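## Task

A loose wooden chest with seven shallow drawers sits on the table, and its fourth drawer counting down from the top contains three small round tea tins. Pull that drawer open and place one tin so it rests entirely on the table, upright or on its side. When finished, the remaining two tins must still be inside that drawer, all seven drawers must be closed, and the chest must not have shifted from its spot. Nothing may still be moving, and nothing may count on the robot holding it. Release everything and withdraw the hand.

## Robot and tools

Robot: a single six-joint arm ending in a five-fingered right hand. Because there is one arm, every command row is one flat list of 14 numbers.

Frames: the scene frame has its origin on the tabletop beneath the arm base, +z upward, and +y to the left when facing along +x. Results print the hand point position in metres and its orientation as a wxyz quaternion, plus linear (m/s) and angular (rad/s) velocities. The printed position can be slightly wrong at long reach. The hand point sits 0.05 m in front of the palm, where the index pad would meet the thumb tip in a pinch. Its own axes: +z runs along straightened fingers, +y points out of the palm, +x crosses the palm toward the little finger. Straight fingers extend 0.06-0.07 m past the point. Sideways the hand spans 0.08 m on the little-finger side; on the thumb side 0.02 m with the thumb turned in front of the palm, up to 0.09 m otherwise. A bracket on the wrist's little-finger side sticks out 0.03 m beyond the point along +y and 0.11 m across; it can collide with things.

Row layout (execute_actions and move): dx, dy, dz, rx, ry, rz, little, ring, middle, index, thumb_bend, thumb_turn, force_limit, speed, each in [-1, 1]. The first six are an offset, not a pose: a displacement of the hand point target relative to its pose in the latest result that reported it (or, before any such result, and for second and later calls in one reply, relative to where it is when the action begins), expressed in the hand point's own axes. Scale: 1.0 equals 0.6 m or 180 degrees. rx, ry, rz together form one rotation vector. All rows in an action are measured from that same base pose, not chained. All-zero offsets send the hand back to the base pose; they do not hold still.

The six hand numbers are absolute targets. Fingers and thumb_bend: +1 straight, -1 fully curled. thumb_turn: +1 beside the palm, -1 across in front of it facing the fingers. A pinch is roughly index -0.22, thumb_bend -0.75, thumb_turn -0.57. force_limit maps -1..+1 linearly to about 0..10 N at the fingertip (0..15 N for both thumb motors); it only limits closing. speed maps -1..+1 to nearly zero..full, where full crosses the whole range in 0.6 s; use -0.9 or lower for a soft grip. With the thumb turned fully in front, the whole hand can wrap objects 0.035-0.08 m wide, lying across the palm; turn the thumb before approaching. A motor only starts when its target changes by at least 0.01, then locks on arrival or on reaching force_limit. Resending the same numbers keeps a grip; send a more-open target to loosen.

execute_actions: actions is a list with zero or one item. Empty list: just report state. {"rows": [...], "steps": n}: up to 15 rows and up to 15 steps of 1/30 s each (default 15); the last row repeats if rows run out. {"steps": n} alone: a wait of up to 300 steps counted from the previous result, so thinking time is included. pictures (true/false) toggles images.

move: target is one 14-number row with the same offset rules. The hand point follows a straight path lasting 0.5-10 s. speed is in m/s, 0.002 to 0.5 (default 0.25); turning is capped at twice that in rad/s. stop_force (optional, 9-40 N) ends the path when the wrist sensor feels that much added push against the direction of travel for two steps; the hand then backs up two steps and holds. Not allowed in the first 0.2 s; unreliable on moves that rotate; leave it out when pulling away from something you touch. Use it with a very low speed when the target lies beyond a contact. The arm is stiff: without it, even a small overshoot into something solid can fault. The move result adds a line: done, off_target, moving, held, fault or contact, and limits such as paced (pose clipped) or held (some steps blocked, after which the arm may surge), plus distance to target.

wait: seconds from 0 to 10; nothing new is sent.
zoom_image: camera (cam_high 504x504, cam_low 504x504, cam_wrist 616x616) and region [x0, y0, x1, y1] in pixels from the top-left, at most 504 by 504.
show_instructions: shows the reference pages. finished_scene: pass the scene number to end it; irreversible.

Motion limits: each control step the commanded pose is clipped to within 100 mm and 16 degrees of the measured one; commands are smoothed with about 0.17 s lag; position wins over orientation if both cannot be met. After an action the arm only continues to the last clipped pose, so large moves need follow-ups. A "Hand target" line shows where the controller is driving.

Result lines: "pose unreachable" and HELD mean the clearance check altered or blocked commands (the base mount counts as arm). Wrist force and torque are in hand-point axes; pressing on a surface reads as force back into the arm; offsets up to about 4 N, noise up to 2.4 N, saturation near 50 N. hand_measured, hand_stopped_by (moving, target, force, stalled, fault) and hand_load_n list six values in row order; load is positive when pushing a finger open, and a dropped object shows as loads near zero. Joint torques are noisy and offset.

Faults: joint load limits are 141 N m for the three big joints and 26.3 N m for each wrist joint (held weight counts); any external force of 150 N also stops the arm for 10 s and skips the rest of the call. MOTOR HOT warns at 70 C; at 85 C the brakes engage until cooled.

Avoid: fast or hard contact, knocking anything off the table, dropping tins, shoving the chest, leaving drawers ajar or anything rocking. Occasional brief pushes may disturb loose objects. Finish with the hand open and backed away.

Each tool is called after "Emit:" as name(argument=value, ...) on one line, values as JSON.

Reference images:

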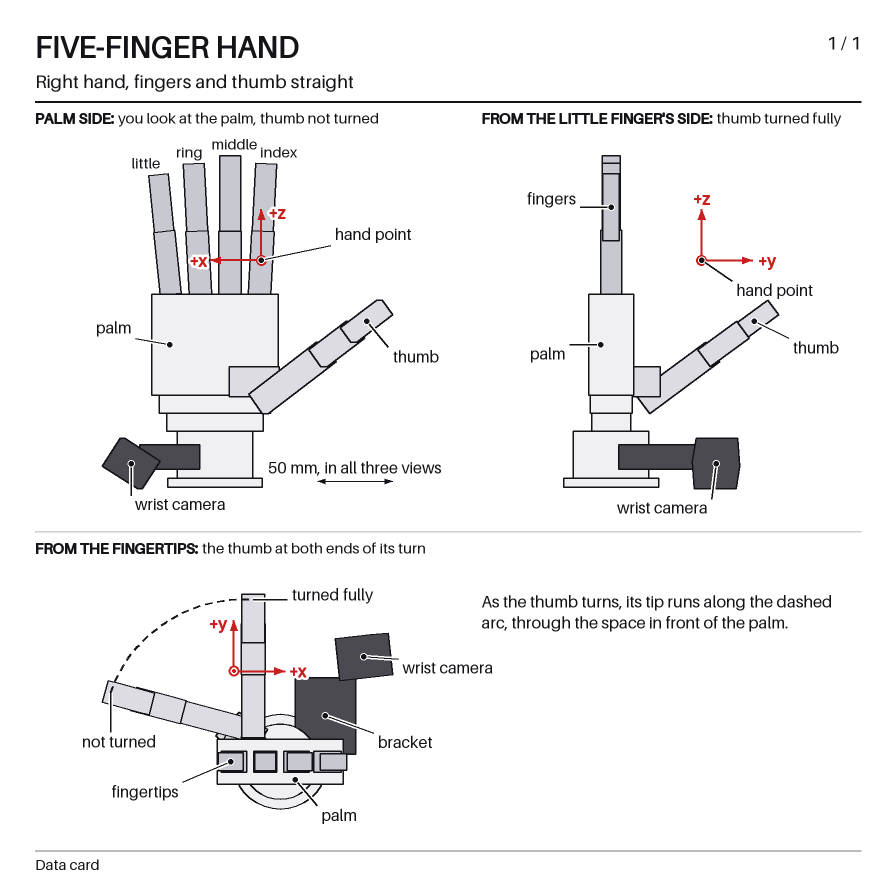

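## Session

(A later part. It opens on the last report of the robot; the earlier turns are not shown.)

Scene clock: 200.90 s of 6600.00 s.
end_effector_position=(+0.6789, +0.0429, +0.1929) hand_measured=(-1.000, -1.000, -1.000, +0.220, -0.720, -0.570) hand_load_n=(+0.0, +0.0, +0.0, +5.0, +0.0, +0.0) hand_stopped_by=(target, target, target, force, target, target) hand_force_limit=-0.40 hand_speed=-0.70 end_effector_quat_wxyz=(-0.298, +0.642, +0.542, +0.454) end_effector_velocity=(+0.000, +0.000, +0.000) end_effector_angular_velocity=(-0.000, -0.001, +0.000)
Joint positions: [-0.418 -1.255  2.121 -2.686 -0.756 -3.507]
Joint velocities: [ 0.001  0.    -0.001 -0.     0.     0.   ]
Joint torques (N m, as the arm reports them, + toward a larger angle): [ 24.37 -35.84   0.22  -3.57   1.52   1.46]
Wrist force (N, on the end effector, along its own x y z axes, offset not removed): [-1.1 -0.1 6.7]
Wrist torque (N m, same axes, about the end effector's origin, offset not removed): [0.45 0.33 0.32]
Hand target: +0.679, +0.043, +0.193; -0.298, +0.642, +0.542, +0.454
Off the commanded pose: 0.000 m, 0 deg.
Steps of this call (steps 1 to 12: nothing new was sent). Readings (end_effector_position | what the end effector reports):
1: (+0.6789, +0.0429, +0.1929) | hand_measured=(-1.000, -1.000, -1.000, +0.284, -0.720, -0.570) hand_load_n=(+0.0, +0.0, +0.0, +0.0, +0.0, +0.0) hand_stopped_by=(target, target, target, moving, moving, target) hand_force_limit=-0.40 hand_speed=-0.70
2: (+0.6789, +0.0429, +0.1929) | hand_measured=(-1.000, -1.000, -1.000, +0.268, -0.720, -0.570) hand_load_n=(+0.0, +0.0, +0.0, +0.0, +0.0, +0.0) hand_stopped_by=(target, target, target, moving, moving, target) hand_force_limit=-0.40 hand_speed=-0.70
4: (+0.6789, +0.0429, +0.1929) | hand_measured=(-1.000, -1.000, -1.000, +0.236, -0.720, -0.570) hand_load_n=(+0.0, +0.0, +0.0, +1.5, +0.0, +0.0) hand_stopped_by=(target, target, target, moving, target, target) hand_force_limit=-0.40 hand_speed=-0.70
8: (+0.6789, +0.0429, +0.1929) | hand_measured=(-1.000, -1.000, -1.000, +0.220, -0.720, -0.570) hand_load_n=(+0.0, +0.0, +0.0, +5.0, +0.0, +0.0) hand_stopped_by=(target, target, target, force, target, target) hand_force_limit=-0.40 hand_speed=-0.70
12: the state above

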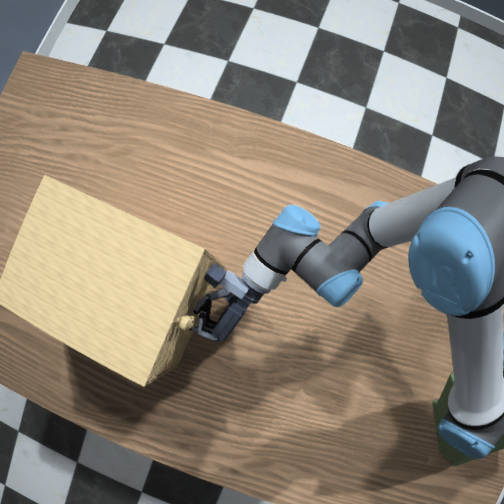

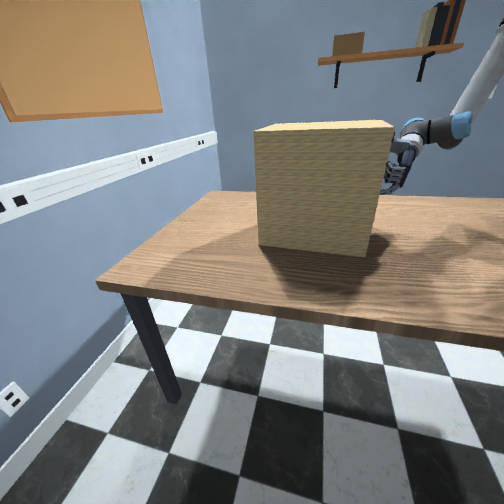

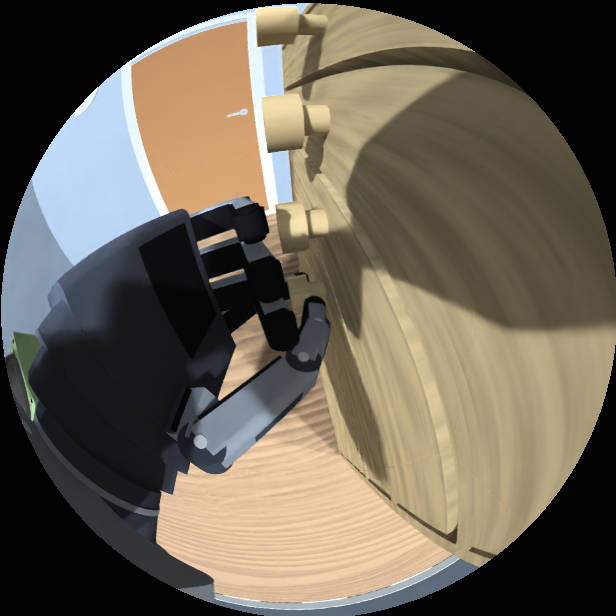

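Emit:
execute_actions(actions=[{"rows":[[0,0,0,0,0,0,-1,-1,-1,0.0,-0.95,-0.57,-0.3,-0.7]],"steps":15}], pictures=false)

Emit:
wait(seconds=0.3)

Emit:
zoom_image(camera="cam_wrist", region=[260, 200, 460, 400])

Scene clock: 203.10 s of 6600.00 s.
end_effector_position=(+0.6789, +0.0429, +0.1930) hand_measured=(-1.000, -1.000, -1.000, +0.220, -0.846, -0.570) hand_load_n=(+0.0, +0.0, +0.0, +5.0, +0.0, +0.0) hand_stopped_by=(target, target, target, force, moving, target) hand_force_limit=-0.30 hand_speed=-0.70 end_effector_quat_wxyz=(-0.298, +0.642, +0.542, +0.454) end_effector_velocity=(-0.000, +0.000, +0.000) end_effector_angular_velocity=(+0.000, +0.000, +0.000)
Joint positions: [-0.418 -1.255  2.121 -2.686 -0.756 -3.507]
Joint velocities: [ 0.001  0.     0.    -0.    -0.     0.001]
Joint torques (N m, as the arm reports them, + toward a larger angle): [ 14.7  -40.77 -16.3   -2.06   0.54  -0.28]
Wrist force (N, on the end effector, along its own x y z axes, offset not removed): [-0.8 -3.3 6.6]
Wrist torque (N m, same axes, about the end effector's origin, offset not removed): [0.02 0.23 0.20]
Hand target: +0.679, +0.043, +0.193; -0.298, +0.642, +0.542, +0.454
Off the commanded pose: 0.000 m, 0 deg.
Steps of this call (steps 1 to 51: nothing new was sent; steps 52 to 66: all 15 steps of this action). Readings (end_effector_position | what the end effector reports):
52: (+0.6789, +0.0429, +0.1930) | hand_measured=(-1.000, -1.000, -1.000, +0.220, -0.720, -0.570) hand_load_n=(+0.0, +0.0, +0.0, +5.0, +0.0, +0.0) hand_stopped_by=(target, target, target, force, moving, target) hand_force_limit=-0.30 hand_speed=-0.70
53: (+0.6789, +0.0429, +0.1930) | hand_measured=(-1.000, -1.000, -1.000, +0.220, -0.720, -0.570) hand_load_n=(+0.0, +0.0, +0.0, +5.0, +0.0, +0.0) hand_stopped_by=(target, target, target, force, moving, target) hand_force_limit=-0.30 hand_speed=-0.70
55: (+0.6789, +0.0429, +0.1930) | hand_measured=(-1.000, -1.000, -1.000, +0.220, -0.730, -0.570) hand_load_n=(+0.0, +0.0, +0.0, +5.0, +0.0, +0.0) hand_stopped_by=(target, target, target, force, moving, target) hand_force_limit=-0.30 hand_speed=-0.70
59: (+0.6789, +0.0429, +0.1930) | hand_measured=(-1.000, -1.000, -1.000, +0.220, -0.772, -0.570) hand_load_n=(+0.0, +0.0, +0.0, +5.0, +0.0, +0.0) hand_stopped_by=(target, target, target, force, moving, target) hand_force_limit=-0.30 hand_speed=-0.70
66: the state above

Scene clock: 203.40 s of 6600.00 s.
end_effector_position=(+0.6789, +0.0429, +0.1930) hand_measured=(-1.000, -1.000, -1.000, +0.220, -0.940, -0.570) hand_load_n=(+0.0, +0.0, +0.0, +5.0, +1.0, +0.0) hand_stopped_by=(target, target, target, force, moving, target) hand_force_limit=-0.30 hand_speed=-0.70 end_effector_quat_wxyz=(-0.298, +0.642, +0.542, +0.454) end_effector_velocity=(+0.000, -0.001, -0.000) end_effector_angular_velocity=(-0.000, -0.000, -0.001)
Joint positions: [-0.418 -1.255  2.121 -2.686 -0.756 -3.507]
Joint velocities: [-0.     0.    -0.001  0.     0.     0.001]
Joint torques (N m, as the arm reports them, + toward a larger angle): [  8.08 -36.42  -9.47  -1.57   1.58  -0.2 ]
Wrist force (N, on the end effector, along its own x y z axes, offset not removed): [-0.1 -2.3 4.7]
Wrist torque (N m, same axes, about the end effector's origin, offset not removed): [-0.03 -0.04 0.31]
Hand target: +0.679, +0.043, +0.193; -0.298, +0.642, +0.542, +0.454
Off the commanded pose: 0.000 m, 0 deg.
Steps of this call (steps 1 to 9: nothing new was sent). Readings (end_effector_position | what the end effector reports):
1: (+0.6789, +0.0429, +0.1930) | hand_measured=(-1.000, -1.000, -1.000, +0.220, -0.856, -0.570) hand_load_n=(+0.0, +0.0, +0.0, +5.0, +0.0, +0.0) hand_stopped_by=(target, target, target, force, moving, target) hand_force_limit=-0.30 hand_speed=-0.70
2: (+0.6789, +0.0429, +0.1930) | hand_measured=(-1.000, -1.000, -1.000, +0.220, -0.866, -0.570) hand_load_n=(+0.0, +0.0, +0.0, +5.0, +0.0, +0.0) hand_stopped_by=(target, target, target, force, moving, target) hand_force_limit=-0.30 hand_speed=-0.70
4: (+0.6789, +0.0429, +0.1930) | hand_measured=(-1.000, -1.000, -1.000, +0.220, -0.888, -0.570) hand_load_n=(+0.0, +0.0, +0.0, +5.0, +0.0, +0.0) hand_stopped_by=(target, target, target, force, moving, target) hand_force_limit=-0.30 hand_speed=-0.70
8: (+0.6789, +0.0429, +0.1930) | hand_measured=(-1.000, -1.000, -1.000, +0.220, -0.930, -0.570) hand_load_n=(+0.0, +0.0, +0.0, +5.0, +0.5, +0.0) hand_stopped_by=(target, target, target, force, moving, target) hand_force_limit=-0.30 hand_speed=-0.70
9: the state above

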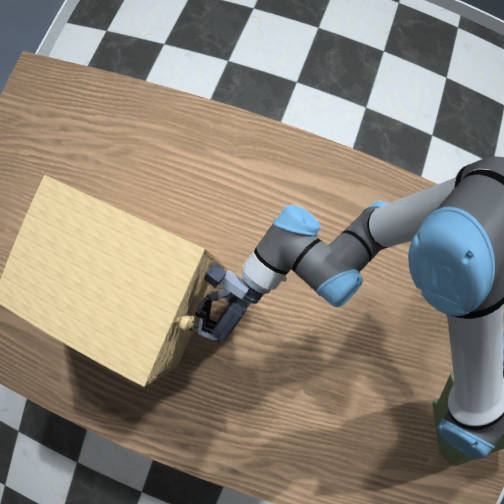

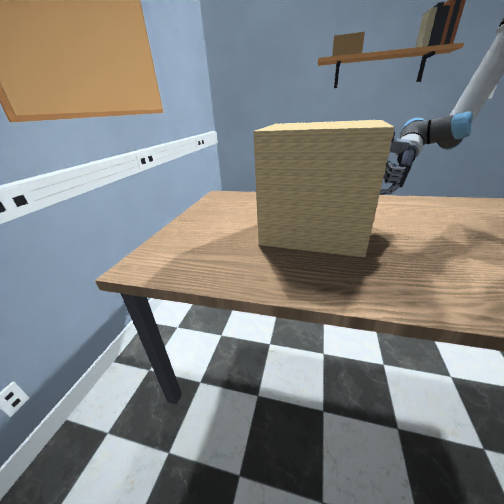

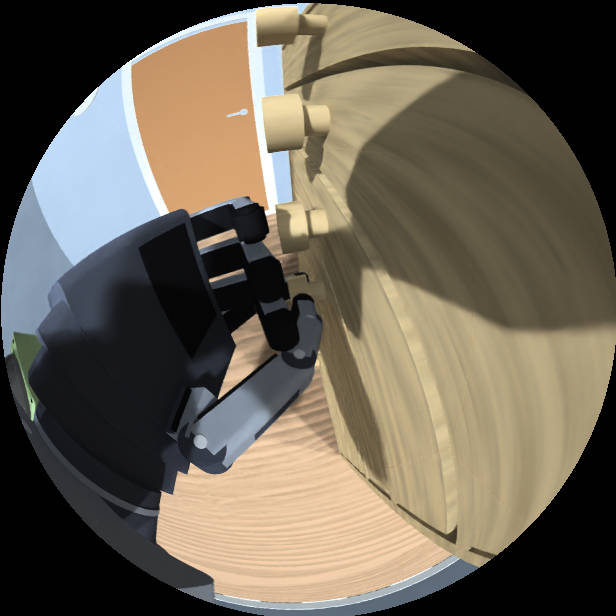

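Region (260, 200, 460, 400) of cam_wrist's 616x616 image, scaled by 2.520, with more detail than that image has.

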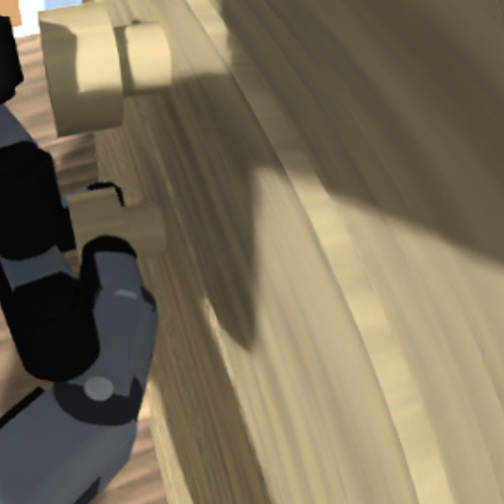

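Emit:
execute_actions(actions=[{"rows":[[0,0,0,0,0,0,-1,-1,-1,-0.05,-1,-0.57,0.2,-0.85]],"steps":15}], pictures=false)

Emit:
move(target=[0,-0.032,-0.0086,0,0,0,-1,-1,-1,-0.05,-1,-0.57,0.2,-0.85], speed=0.015)

Emit:
zoom_image(camera="cam_wrist", region=[260, 200, 460, 400])

Scene clock: 205.97 s of 6600.00 s.
end_effector_position=(+0.6789, +0.0429, +0.1929) hand_measured=(-1.000, -1.000, -1.000, +0.214, -0.994, -0.570) hand_load_n=(+0.0, +0.0, +0.0, +7.5, +5.0, +0.5) hand_stopped_by=(target, target, target, force, moving, target) hand_force_limit=0.20 hand_speed=-0.85 end_effector_quat_wxyz=(-0.298, +0.642, +0.542, +0.454) end_effector_velocity=(-0.000, +0.000, +0.000) end_effector_angular_velocity=(+0.000, -0.000, +0.001)
Joint positions: [-0.418 -1.255  2.121 -2.686 -0.756 -3.507]
Joint velocities: [ 0.001 -0.     0.    -0.    -0.    -0.   ]
Joint torques (N m, as the arm reports them, + toward a larger angle): [ 14.1  -32.72  -3.71  -2.15   2.58  -0.05]
Wrist force (N, on the end effector, along its own x y z axes, offset not removed): [-1.4 -1.4 3.9]
Wrist torque (N m, same axes, about the end effector's origin, offset not removed): [0.00 0.42 0.11]
Hand target: +0.679, +0.043, +0.193; -0.298, +0.642, +0.542, +0.454
Off the commanded pose: 0.000 m, 0 deg.
Steps of this call (steps 1 to 62: nothing new was sent; steps 63 to 77: all 15 steps of this action). Readings (end_effector_position | what the end effector reports):
63: (+0.6789, +0.0429, +0.1929) | hand_measured=(-1.000, -1.000, -1.000, +0.220, -0.948, -0.570) hand_load_n=(+0.0, +0.0, +0.0, +5.0, +1.5, +0.0) hand_stopped_by=(target, target, target, moving, moving, target) hand_force_limit=0.20 hand_speed=-0.85
64: (+0.6789, +0.0429, +0.1929) | hand_measured=(-1.000, -1.000, -1.000, +0.220, -0.948, -0.570) hand_load_n=(+0.0, +0.0, +0.0, +5.0, +1.5, +0.0) hand_stopped_by=(target, target, target, moving, moving, target) hand_force_limit=0.20 hand_speed=-0.85
66: (+0.6789, +0.0429, +0.1929) | hand_measured=(-1.000, -1.000, -1.000, +0.214, -0.952, -0.570) hand_load_n=(+0.0, +0.0, +0.0, +7.0, +2.0, +0.0) hand_stopped_by=(target, target, target, force, moving, target) hand_force_limit=0.20 hand_speed=-0.85
70: (+0.6789, +0.0429, +0.1929) | hand_measured=(-1.000, -1.000, -1.000, +0.214, -0.970, -0.570) hand_load_n=(+0.0, +0.0, +0.0, +7.0, +3.0, +0.0) hand_stopped_by=(target, target, target, force, moving, target) hand_force_limit=0.20 hand_speed=-0.85
77: the state above

Scene clock: 207.77 s of 6600.00 s.
end_effector_position=(+0.6593, +0.0429, +0.1929) hand_measured=(-1.000, -1.000, -1.000, +0.214, -0.994, -0.570) hand_load_n=(+0.0, +0.0, +0.0, +0.5, +0.0, +0.0) hand_stopped_by=(target, target, target, force, target, target) hand_force_limit=0.20 hand_speed=-0.85 end_effector_quat_wxyz=(-0.298, +0.642, +0.542, +0.454) end_effector_velocity=(-0.002, -0.000, +0.000) end_effector_angular_velocity=(-0.000, +0.000, -0.001)
Joint positions: [-0.436 -1.281  2.176 -2.697 -0.752 -3.533]
Joint velocities: [-0.003 -0.003  0.007 -0.001  0.    -0.003]
Joint torques (N m, as the arm reports them, + toward a larger angle): [  1.93 -45.61   7.75  -4.45   3.72  -1.81]
Wrist force (N, on the end effector, along its own x y z axes, offset not removed): [2.0 -0.3 3.5]
Wrist torque (N m, same axes, about the end effector's origin, offset not removed): [-0.25 -0.02 0.34]
Hand target: +0.659, +0.043, +0.193; -0.298, +0.642, +0.542, +0.454
Off the commanded pose: 0.000 m, 0 deg.
move: done

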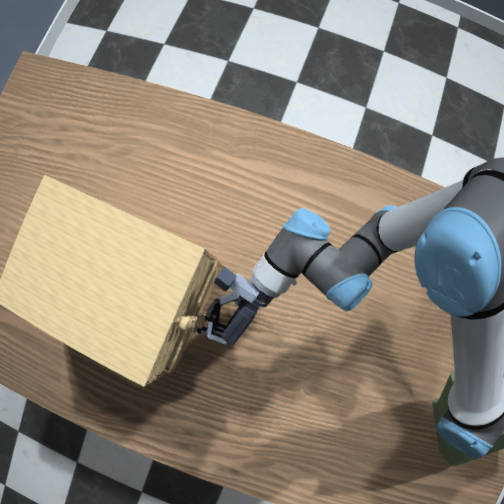

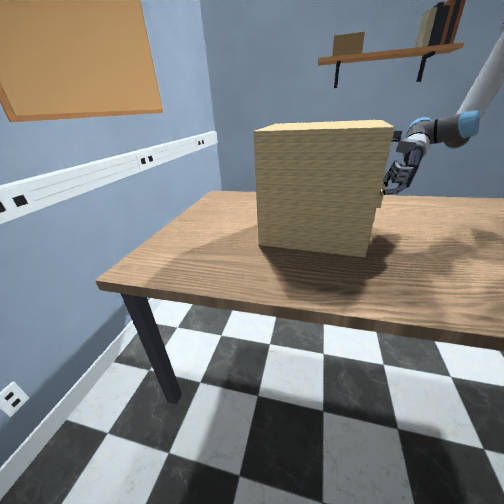

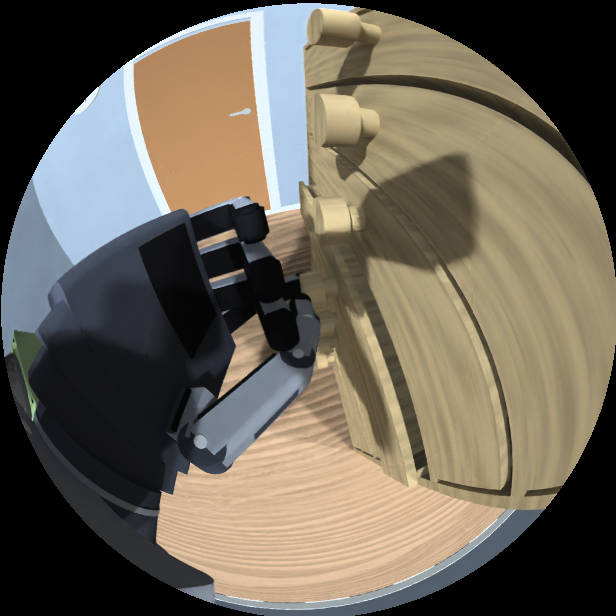

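Region (260, 200, 460, 400) of cam_wrist's 616x616 image, scaled by 2.520, with more detail than that image has.

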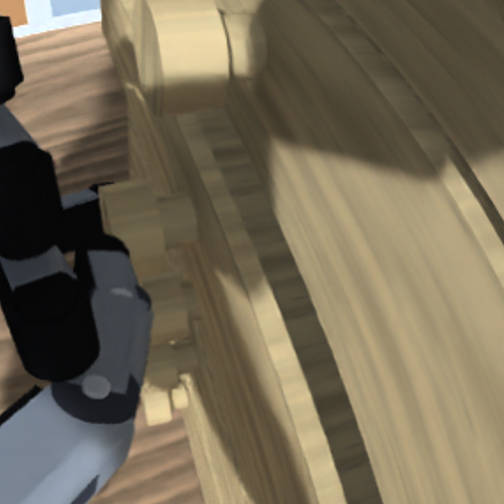

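Emit:
execute_actions(actions=[{"rows":[[0,0,0,0,0,0,-1,-1,-1,0.55,-0.62,-0.57,0,0.7]],"steps":8}], pictures=false)

Emit:
move(target=[0,0.0117,0.0147,0,0,0,-1,-1,-1,0.55,-0.62,-0.57,0,0.7], speed=0.015, stop_force=9)

Emit:
zoom_image(camera="cam_wrist", region=[260, 200, 460, 400])

Scene clock: 209.97 s of 6600.00 s.
end_effector_position=(+0.6592, +0.0428, +0.1930) hand_measured=(-1.000, -1.000, -1.000, +0.550, -0.702, -0.570) hand_load_n=(+0.0, +0.0, +0.0, +0.0, +0.0, +0.0) hand_stopped_by=(target, target, target, moving, moving, target) hand_force_limit=0.00 hand_speed=0.70 end_effector_quat_wxyz=(-0.298, +0.642, +0.542, +0.454) end_effector_velocity=(+0.002, -0.002, +0.000) end_effector_angular_velocity=(-0.002, -0.002, -0.002)
Joint positions: [-0.436 -1.282  2.176 -2.697 -0.752 -3.533]
Joint velocities: [-0.     0.    -0.004  0.    -0.     0.001]
Joint torques (N m, as the arm reports them, + toward a larger angle): [ 22.17 -23.55 -19.42  -2.33   2.2    1.64]
Wrist force (N, on the end effector, along its own x y z axes, offset not removed): [2.0 2.6 -0.2]
Wrist torque (N m, same axes, about the end effector's origin, offset not removed): [0.45 0.08 0.55]
Hand target: +0.659, +0.043, +0.193; -0.298, +0.642, +0.542, +0.454
Off the commanded pose: 0.000 m, 0 deg.
Steps of this call (steps 1 to 58: nothing new was sent; steps 59 to 66: all 8 steps of this action). Readings (end_effector_position | what the end effector reports):
59: (+0.6590, +0.0430, +0.1929) | hand_measured=(-1.000, -1.000, -1.000, +0.214, -0.994, -0.570) hand_load_n=(+0.0, +0.0, +0.0, +0.5, +0.0, +0.0) hand_stopped_by=(target, target, target, moving, moving, target) hand_force_limit=0.00 hand_speed=0.70
60: (+0.6590, +0.0430, +0.1929) | hand_measured=(-1.000, -1.000, -1.000, +0.214, -0.994, -0.570) hand_load_n=(+0.0, +0.0, +0.0, +0.5, +0.0, +0.0) hand_stopped_by=(target, target, target, moving, moving, target) hand_force_limit=0.00 hand_speed=0.70
62: (+0.6590, +0.0429, +0.1929) | hand_measured=(-1.000, -1.000, -1.000, +0.298, -0.940, -0.570) hand_load_n=(+0.0, +0.0, +0.0, +0.5, +0.0, +0.0) hand_stopped_by=(target, target, target, moving, moving, target) hand_force_limit=0.00 hand_speed=0.70
66: the state above

Scene clock: 211.20 s of 6600.00 s.
end_effector_position=(+0.6682, +0.0487, +0.1902) hand_measured=(-1.000, -1.000, -1.000, +0.550, -0.620, -0.570) hand_load_n=(+0.0, +0.0, +0.0, +0.0, +0.0, +0.0) hand_stopped_by=(target, target, target, target, target, target) hand_force_limit=0.00 hand_speed=0.70 end_effector_quat_wxyz=(-0.298, +0.642, +0.542, +0.454) end_effector_velocity=(+0.002, +0.001, -0.001) end_effector_angular_velocity=(-0.000, +0.001, -0.001)
Joint positions: [-0.419 -1.255  2.153 -2.718 -0.756 -3.509]
Joint velocities: [ 0.002  0.006 -0.004 -0.005 -0.001  0.006]
Joint torques (N m, as the arm reports them, + toward a larger angle): [ 29.36 -20.77 -20.68  -4.46  -1.37   1.71]
Wrist force (N, on the end effector, along its own x y z axes, offset not removed): [3.5 1.3 -2.0]
Wrist torque (N m, same axes, about the end effector's origin, offset not removed): [0.42 -0.14 0.58]
Hand target: +0.668, +0.049, +0.190; -0.298, +0.642, +0.542, +0.454
Off the commanded pose: 0.000 m, 0 deg.
move: done

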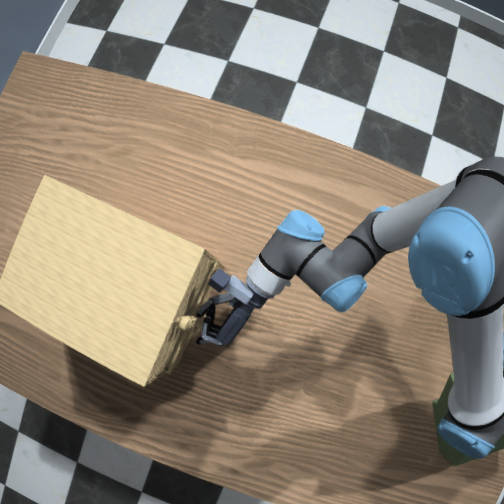

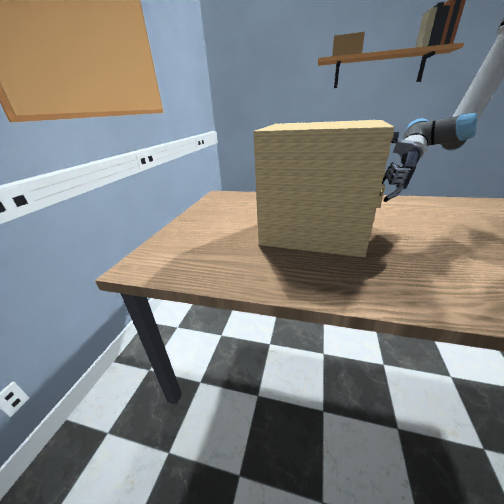

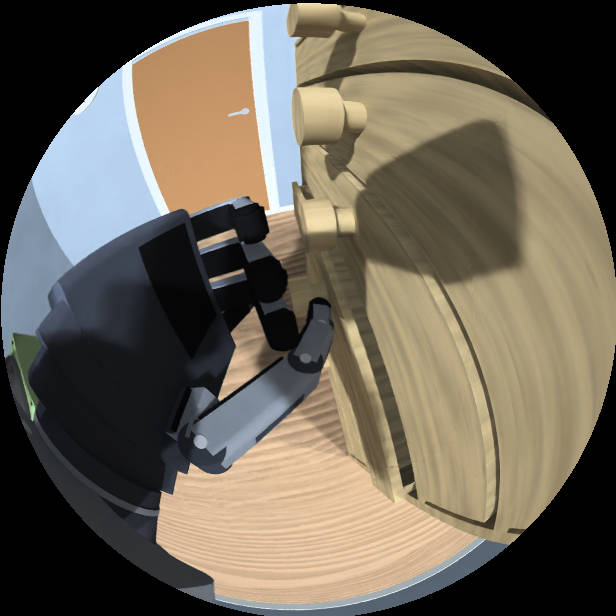

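Region (260, 200, 460, 400) of cam_wrist's 616x616 image, scaled by 2.520, with more detail than that image has.

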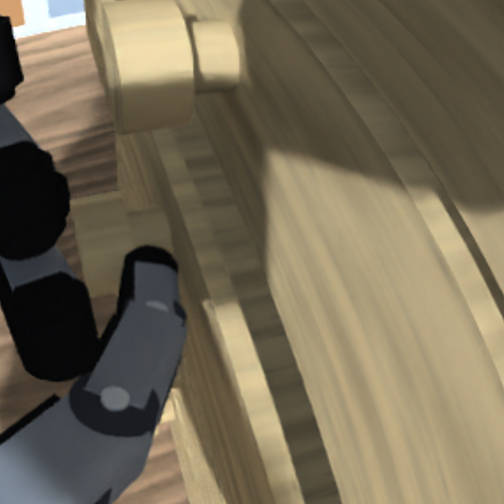

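Emit:
execute_actions(actions=[{"rows":[[0,0,0,0,0,0,-1,-1,-1,0.0,-1,-0.57,0.3,-0.7]],"steps":15}], pictures=false)

Emit:
wait(seconds=0.8)

Emit:
zoom_image(camera="cam_wrist", region=[260, 200, 460, 400])

Scene clock: 213.27 s of 6600.00 s.
end_effector_position=(+0.6681, +0.0488, +0.1901) hand_measured=(-1.000, -1.000, -1.000, +0.352, -0.744, -0.570) hand_load_n=(+0.0, +0.0, +0.0, +0.0, +1.0, +0.0) hand_stopped_by=(target, target, target, moving, moving, target) hand_force_limit=0.30 hand_speed=-0.70 end_effector_quat_wxyz=(-0.298, +0.642, +0.542, +0.454) end_effector_velocity=(-0.000, +0.000, +0.000) end_effector_angular_velocity=(+0.001, +0.001, -0.000)
Joint positions: [-0.419 -1.255  2.153 -2.718 -0.756 -3.508]
Joint velocities: [-0.    -0.001  0.001  0.     0.001  0.   ]
Joint torques (N m, as the arm reports them, + toward a larger angle): [  2.93 -44.53   8.84   0.25   3.89  -1.8 ]
Wrist force (N, on the end effector, along its own x y z axes, offset not removed): [3.5 3.1 -1.0]
Wrist torque (N m, same axes, about the end effector's origin, offset not removed): [0.29 -0.23 0.69]
Hand target: +0.668, +0.049, +0.190; -0.298, +0.642, +0.542, +0.454
Off the commanded pose: 0.000 m, 0 deg.
Steps of this call (steps 1 to 47: nothing new was sent; steps 48 to 62: all 15 steps of this action). Readings (end_effector_position | what the end effector reports):
48: (+0.6684, +0.0488, +0.1901) | hand_measured=(-1.000, -1.000, -1.000, +0.550, -0.620, -0.570) hand_load_n=(+0.0, +0.0, +0.0, +0.0, +0.0, +0.0) hand_stopped_by=(target, target, target, moving, moving, target) hand_force_limit=0.30 hand_speed=-0.70
49: (+0.6684, +0.0488, +0.1901) | hand_measured=(-1.000, -1.000, -1.000, +0.550, -0.620, -0.570) hand_load_n=(+0.0, +0.0, +0.0, +0.0, +0.0, +0.0) hand_stopped_by=(target, target, target, moving, moving, target) hand_force_limit=0.30 hand_speed=-0.70
51: (+0.6684, +0.0488, +0.1901) | hand_measured=(-1.000, -1.000, -1.000, +0.534, -0.628, -0.570) hand_load_n=(+0.0, +0.0, +0.0, +0.0, +0.5, +0.0) hand_stopped_by=(target, target, target, moving, moving, target) hand_force_limit=0.30 hand_speed=-0.70
55: (+0.6682, +0.0489, +0.1901) | hand_measured=(-1.000, -1.000, -1.000, +0.468, -0.670, -0.570) hand_load_n=(+0.0, +0.0, +0.0, +0.0, +1.5, +0.0) hand_stopped_by=(target, target, target, moving, moving, target) hand_force_limit=0.30 hand_speed=-0.70
62: the state above

Scene clock: 214.07 s of 6600.00 s.
end_effector_position=(+0.6681, +0.0487, +0.1902) hand_measured=(-1.000, -1.000, -1.000, +0.172, -0.866, -0.570) hand_load_n=(+0.0, +0.0, +0.0, +10.0, +9.5, +0.5) hand_stopped_by=(target, target, target, force, force, target) hand_force_limit=0.30 hand_speed=-0.70 end_effector_quat_wxyz=(-0.298, +0.642, +0.542, +0.454) end_effector_velocity=(+0.001, -0.001, +0.000) end_effector_angular_velocity=(-0.002, -0.002, -0.002)
Joint positions: [-0.419 -1.255  2.153 -2.718 -0.756 -3.509]
Joint velocities: [-0.001 -0.    -0.002 -0.     0.    -0.   ]
Joint torques (N m, as the arm reports them, + toward a larger angle): [  3.97 -46.18   2.74  -3.09   3.89  -1.97]
Wrist force (N, on the end effector, along its own x y z axes, offset not removed): [0.1 0.7 1.0]
Wrist torque (N m, same axes, about the end effector's origin, offset not removed): [0.25 0.02 0.48]
Hand target: +0.668, +0.049, +0.190; -0.298, +0.642, +0.542, +0.454
Off the commanded pose: 0.000 m, 0 deg.
Steps of this call (steps 1 to 24: nothing new was sent). Readings (end_effector_position | what the end effector reports):
1: (+0.6681, +0.0487, +0.1902) | hand_measured=(-1.000, -1.000, -1.000, +0.334, -0.754, -0.570) hand_load_n=(+0.0, +0.0, +0.0, +0.0, +1.0, +0.0) hand_stopped_by=(target, target, target, moving, moving, target) hand_force_limit=0.30 hand_speed=-0.70
2: (+0.6681, +0.0487, +0.1902) | hand_measured=(-1.000, -1.000, -1.000, +0.318, -0.766, -0.570) hand_load_n=(+0.0, +0.0, +0.0, +0.0, +1.0, +0.0) hand_stopped_by=(target, target, target, moving, moving, target) hand_force_limit=0.30 hand_speed=-0.70
4: (+0.6682, +0.0487, +0.1902) | hand_measured=(-1.000, -1.000, -1.000, +0.284, -0.786, -0.570) hand_load_n=(+0.0, +0.0, +0.0, +0.0, +1.0, +0.0) hand_stopped_by=(target, target, target, moving, moving, target) hand_force_limit=0.30 hand_speed=-0.70
8: (+0.6682, +0.0487, +0.1902) | hand_measured=(-1.000, -1.000, -1.000, +0.218, -0.828, -0.570) hand_load_n=(+0.0, +0.0, +0.0, +0.5, +1.5, +0.0) hand_stopped_by=(target, target, target, moving, moving, target) hand_force_limit=0.30 hand_speed=-0.70
24: the state above

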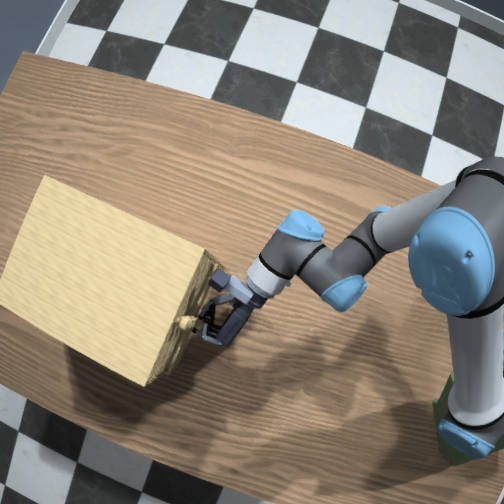

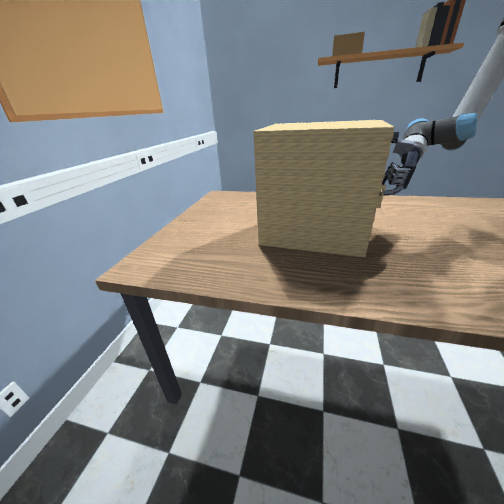

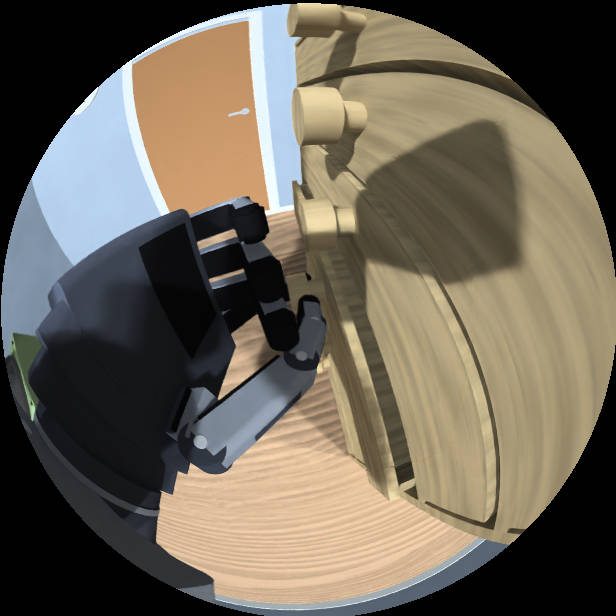

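Region (260, 200, 460, 400) of cam_wrist's 616x616 image, scaled by 2.520, with more detail than that image has.

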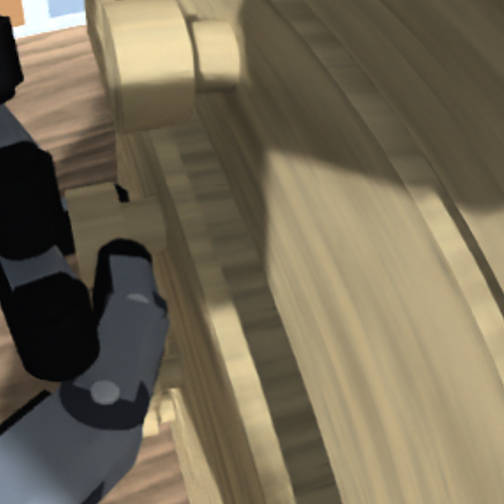

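Emit:
move(target=[0,-0.0805,-0.0216,0,0,0,-1,-1,-1,0.0,-1,-0.57,0.3,-0.7], speed=0.025, stop_force=15)

Scene clock: 217.50 s of 6600.00 s.
end_effector_position=(+0.6184, +0.0488, +0.1902) hand_measured=(-1.000, -1.000, -1.000, +0.172, -0.866, -0.570) hand_load_n=(+0.0, +0.0, +0.0, +9.5, +9.5, +0.5) hand_stopped_by=(target, target, target, force, force, target) hand_force_limit=0.30 hand_speed=-0.70 end_effector_quat_wxyz=(-0.298, +0.642, +0.542, +0.454) end_effector_velocity=(-0.002, -0.001, -0.000) end_effector_angular_velocity=(-0.000, +0.000, -0.001)
Joint positions: [-0.468 -1.319  2.292 -2.74  -0.745 -3.579]
Joint velocities: [-0.004 -0.003  0.006 -0.     0.001 -0.004]
Joint torques (N m, as the arm reports them, + toward a larger angle): [  2.19 -43.89  10.62  -4.22   4.02  -1.96]
Wrist force (N, on the end effector, along its own x y z axes, offset not removed): [-2.4 0.2 -0.1]
Wrist torque (N m, same axes, about the end effector's origin, offset not removed): [0.11 0.49 0.07]
Hand target: +0.618, +0.049, +0.190; -0.298, +0.642, +0.542, +0.454
Off the commanded pose: 0.000 m, 0 deg.
move: done

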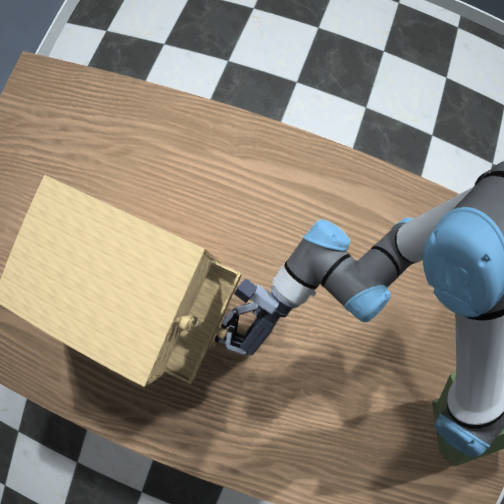

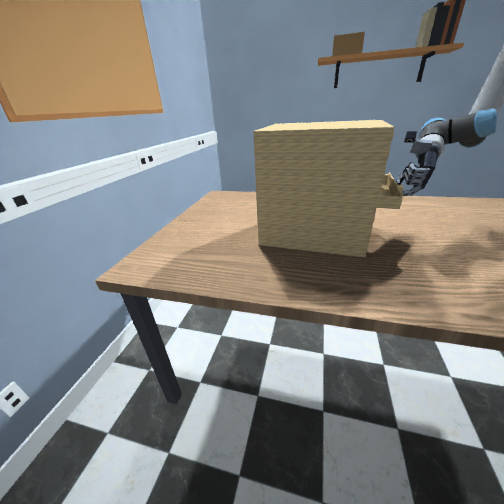

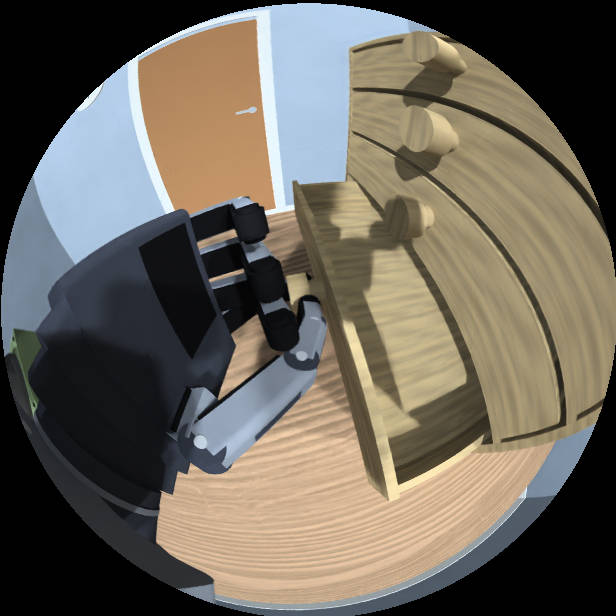

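Emit:
move(target=[0,-0.161,-0.0432,0,0,0,-1,-1,-1,0.0,-1,-0.57,0.3,-0.7], speed=0.035, stop_force=12)

Scene clock: 221.53 s of 6600.00 s.
end_effector_position=(+0.5186, +0.0490, +0.1902) hand_measured=(-1.000, -1.000, -1.000, +0.172, -0.866, -0.570) hand_load_n=(+0.0, +0.0, +0.0, +7.0, +6.0, +0.0) hand_stopped_by=(target, target, target, force, force, target) hand_force_limit=0.30 hand_speed=-0.70 end_effector_quat_wxyz=(-0.298, +0.642, +0.542, +0.454) end_effector_velocity=(-0.003, +0.001, +0.001) end_effector_angular_velocity=(+0.001, -0.001, +0.002)
Joint positions: [-0.608 -1.459  2.556 -2.712 -0.728 -3.786]
Joint velocities: [-0.003 -0.004  0.006  0.005  0.001 -0.008]
Joint torques (N m, as the arm reports them, + toward a larger angle): [ -0.51 -36.46  16.57   0.97   2.81  -1.47]
Wrist force (N, on the end effector, along its own x y z axes, offset not removed): [0.8 7.6 8.2]
Wrist torque (N m, same axes, about the end effector's origin, offset not removed): [-0.11 -0.02 0.38]
Hand target: +0.518, +0.049, +0.190; -0.298, +0.642, +0.542, +0.454
Off the commanded pose: 0.000 m, 0 deg.
move: done

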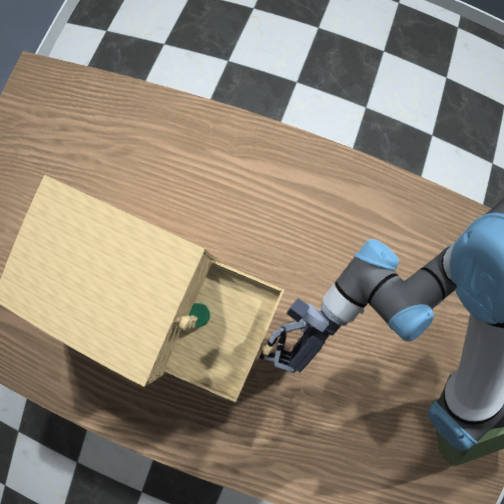

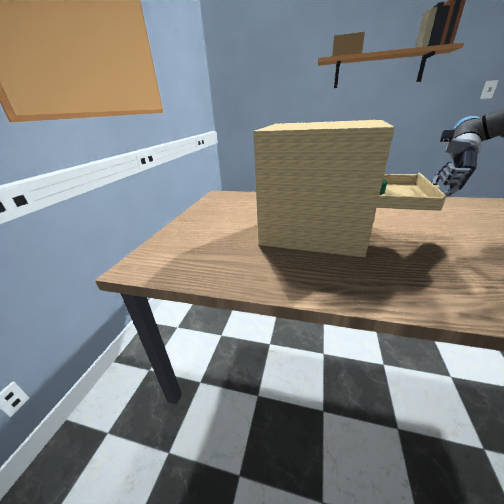

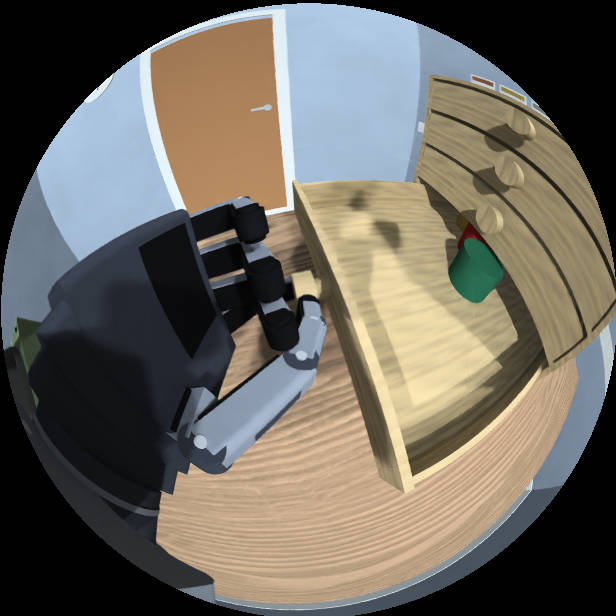

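Emit:
move(target=[0.0056,-0.003,0.0117,0,0,0,-1,-1,-1,0.0,-1,-0.57,0.3,-0.7], speed=0.015)

Emit:
zoom_image(camera="cam_wrist", region=[260, 200, 560, 500])

Emit:
zoom_image(camera="cam_high", region=[140, 240, 320, 420])

Scene clock: 225.50 s of 6600.00 s.
end_effector_position=(+0.5187, +0.0567, +0.1902) hand_measured=(-1.000, -1.000, -1.000, +0.172, -0.868, -0.570) hand_load_n=(+0.0, +0.0, +0.0, +7.0, +3.0, +1.0) hand_stopped_by=(target, target, target, force, force, target) hand_force_limit=0.30 hand_speed=-0.70 end_effector_quat_wxyz=(-0.298, +0.642, +0.542, +0.454) end_effector_velocity=(+0.001, +0.002, -0.000) end_effector_angular_velocity=(-0.001, +0.000, -0.001)
Joint positions: [-0.589 -1.439  2.562 -2.759 -0.729 -3.758]
Joint velocities: [ 0.007  0.007  0.001 -0.017 -0.     0.011]
Joint torques (N m, as the arm reports them, + toward a larger angle): [ 24.94 -14.05  14.19  -4.12  -0.97   1.51]
Wrist force (N, on the end effector, along its own x y z axes, offset not removed): [0.3 0.1 1.5]
Wrist torque (N m, same axes, about the end effector's origin, offset not removed): [0.08 0.00 0.55]
Hand target: +0.519, +0.057, +0.190; -0.298, +0.642, +0.542, +0.454
Off the commanded pose: 0.000 m, 0 deg.
After step 90, 0.17 s passed at rest.
move: done

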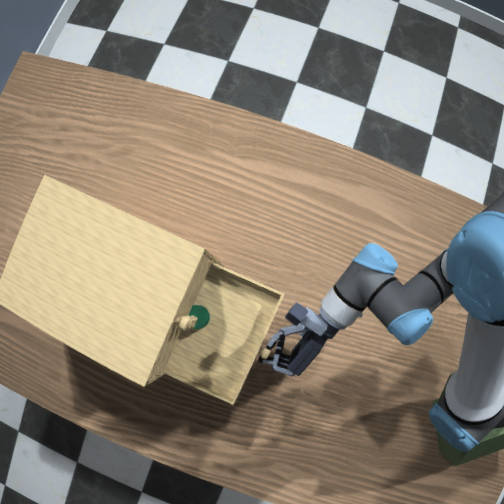

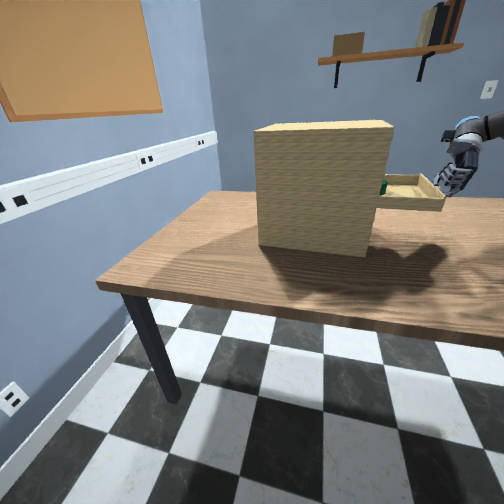

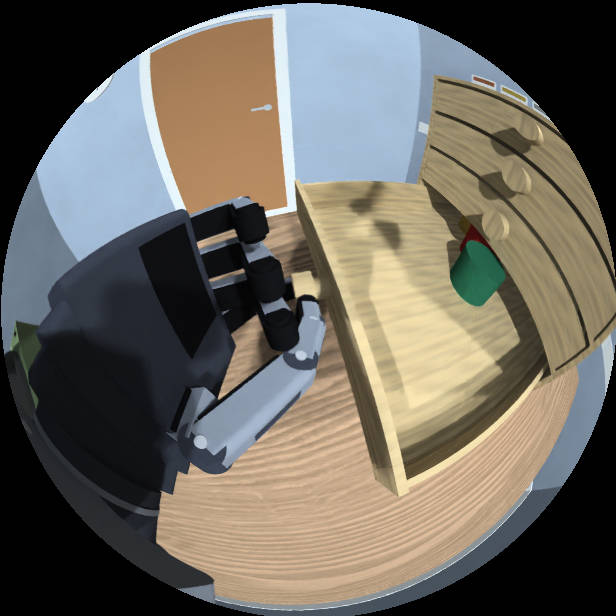

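Region (260, 200, 560, 500) of cam_wrist's 616x616 image, scaled by 1.680, with more detail than that image has.

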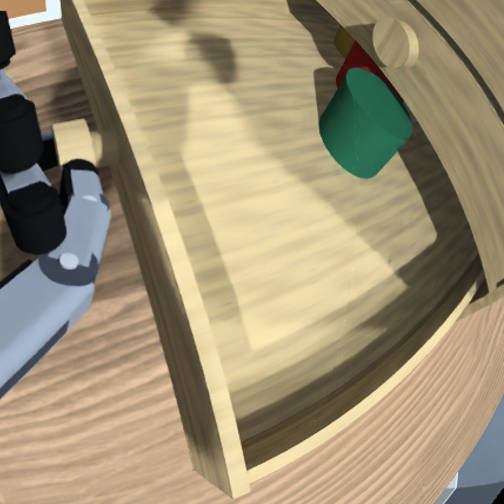

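Region (140, 240, 320, 420) of cam_high's 504x504 image, scaled by 2.800, with more detail than that image has.

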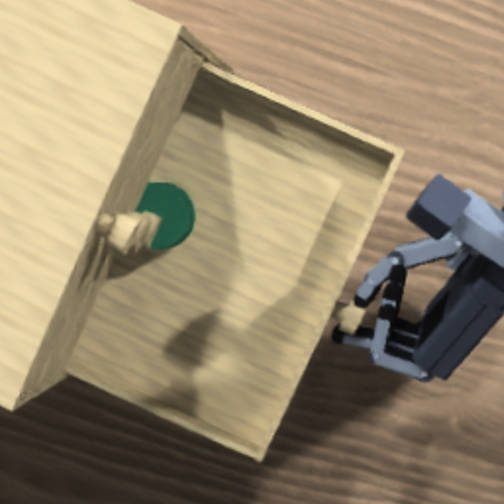

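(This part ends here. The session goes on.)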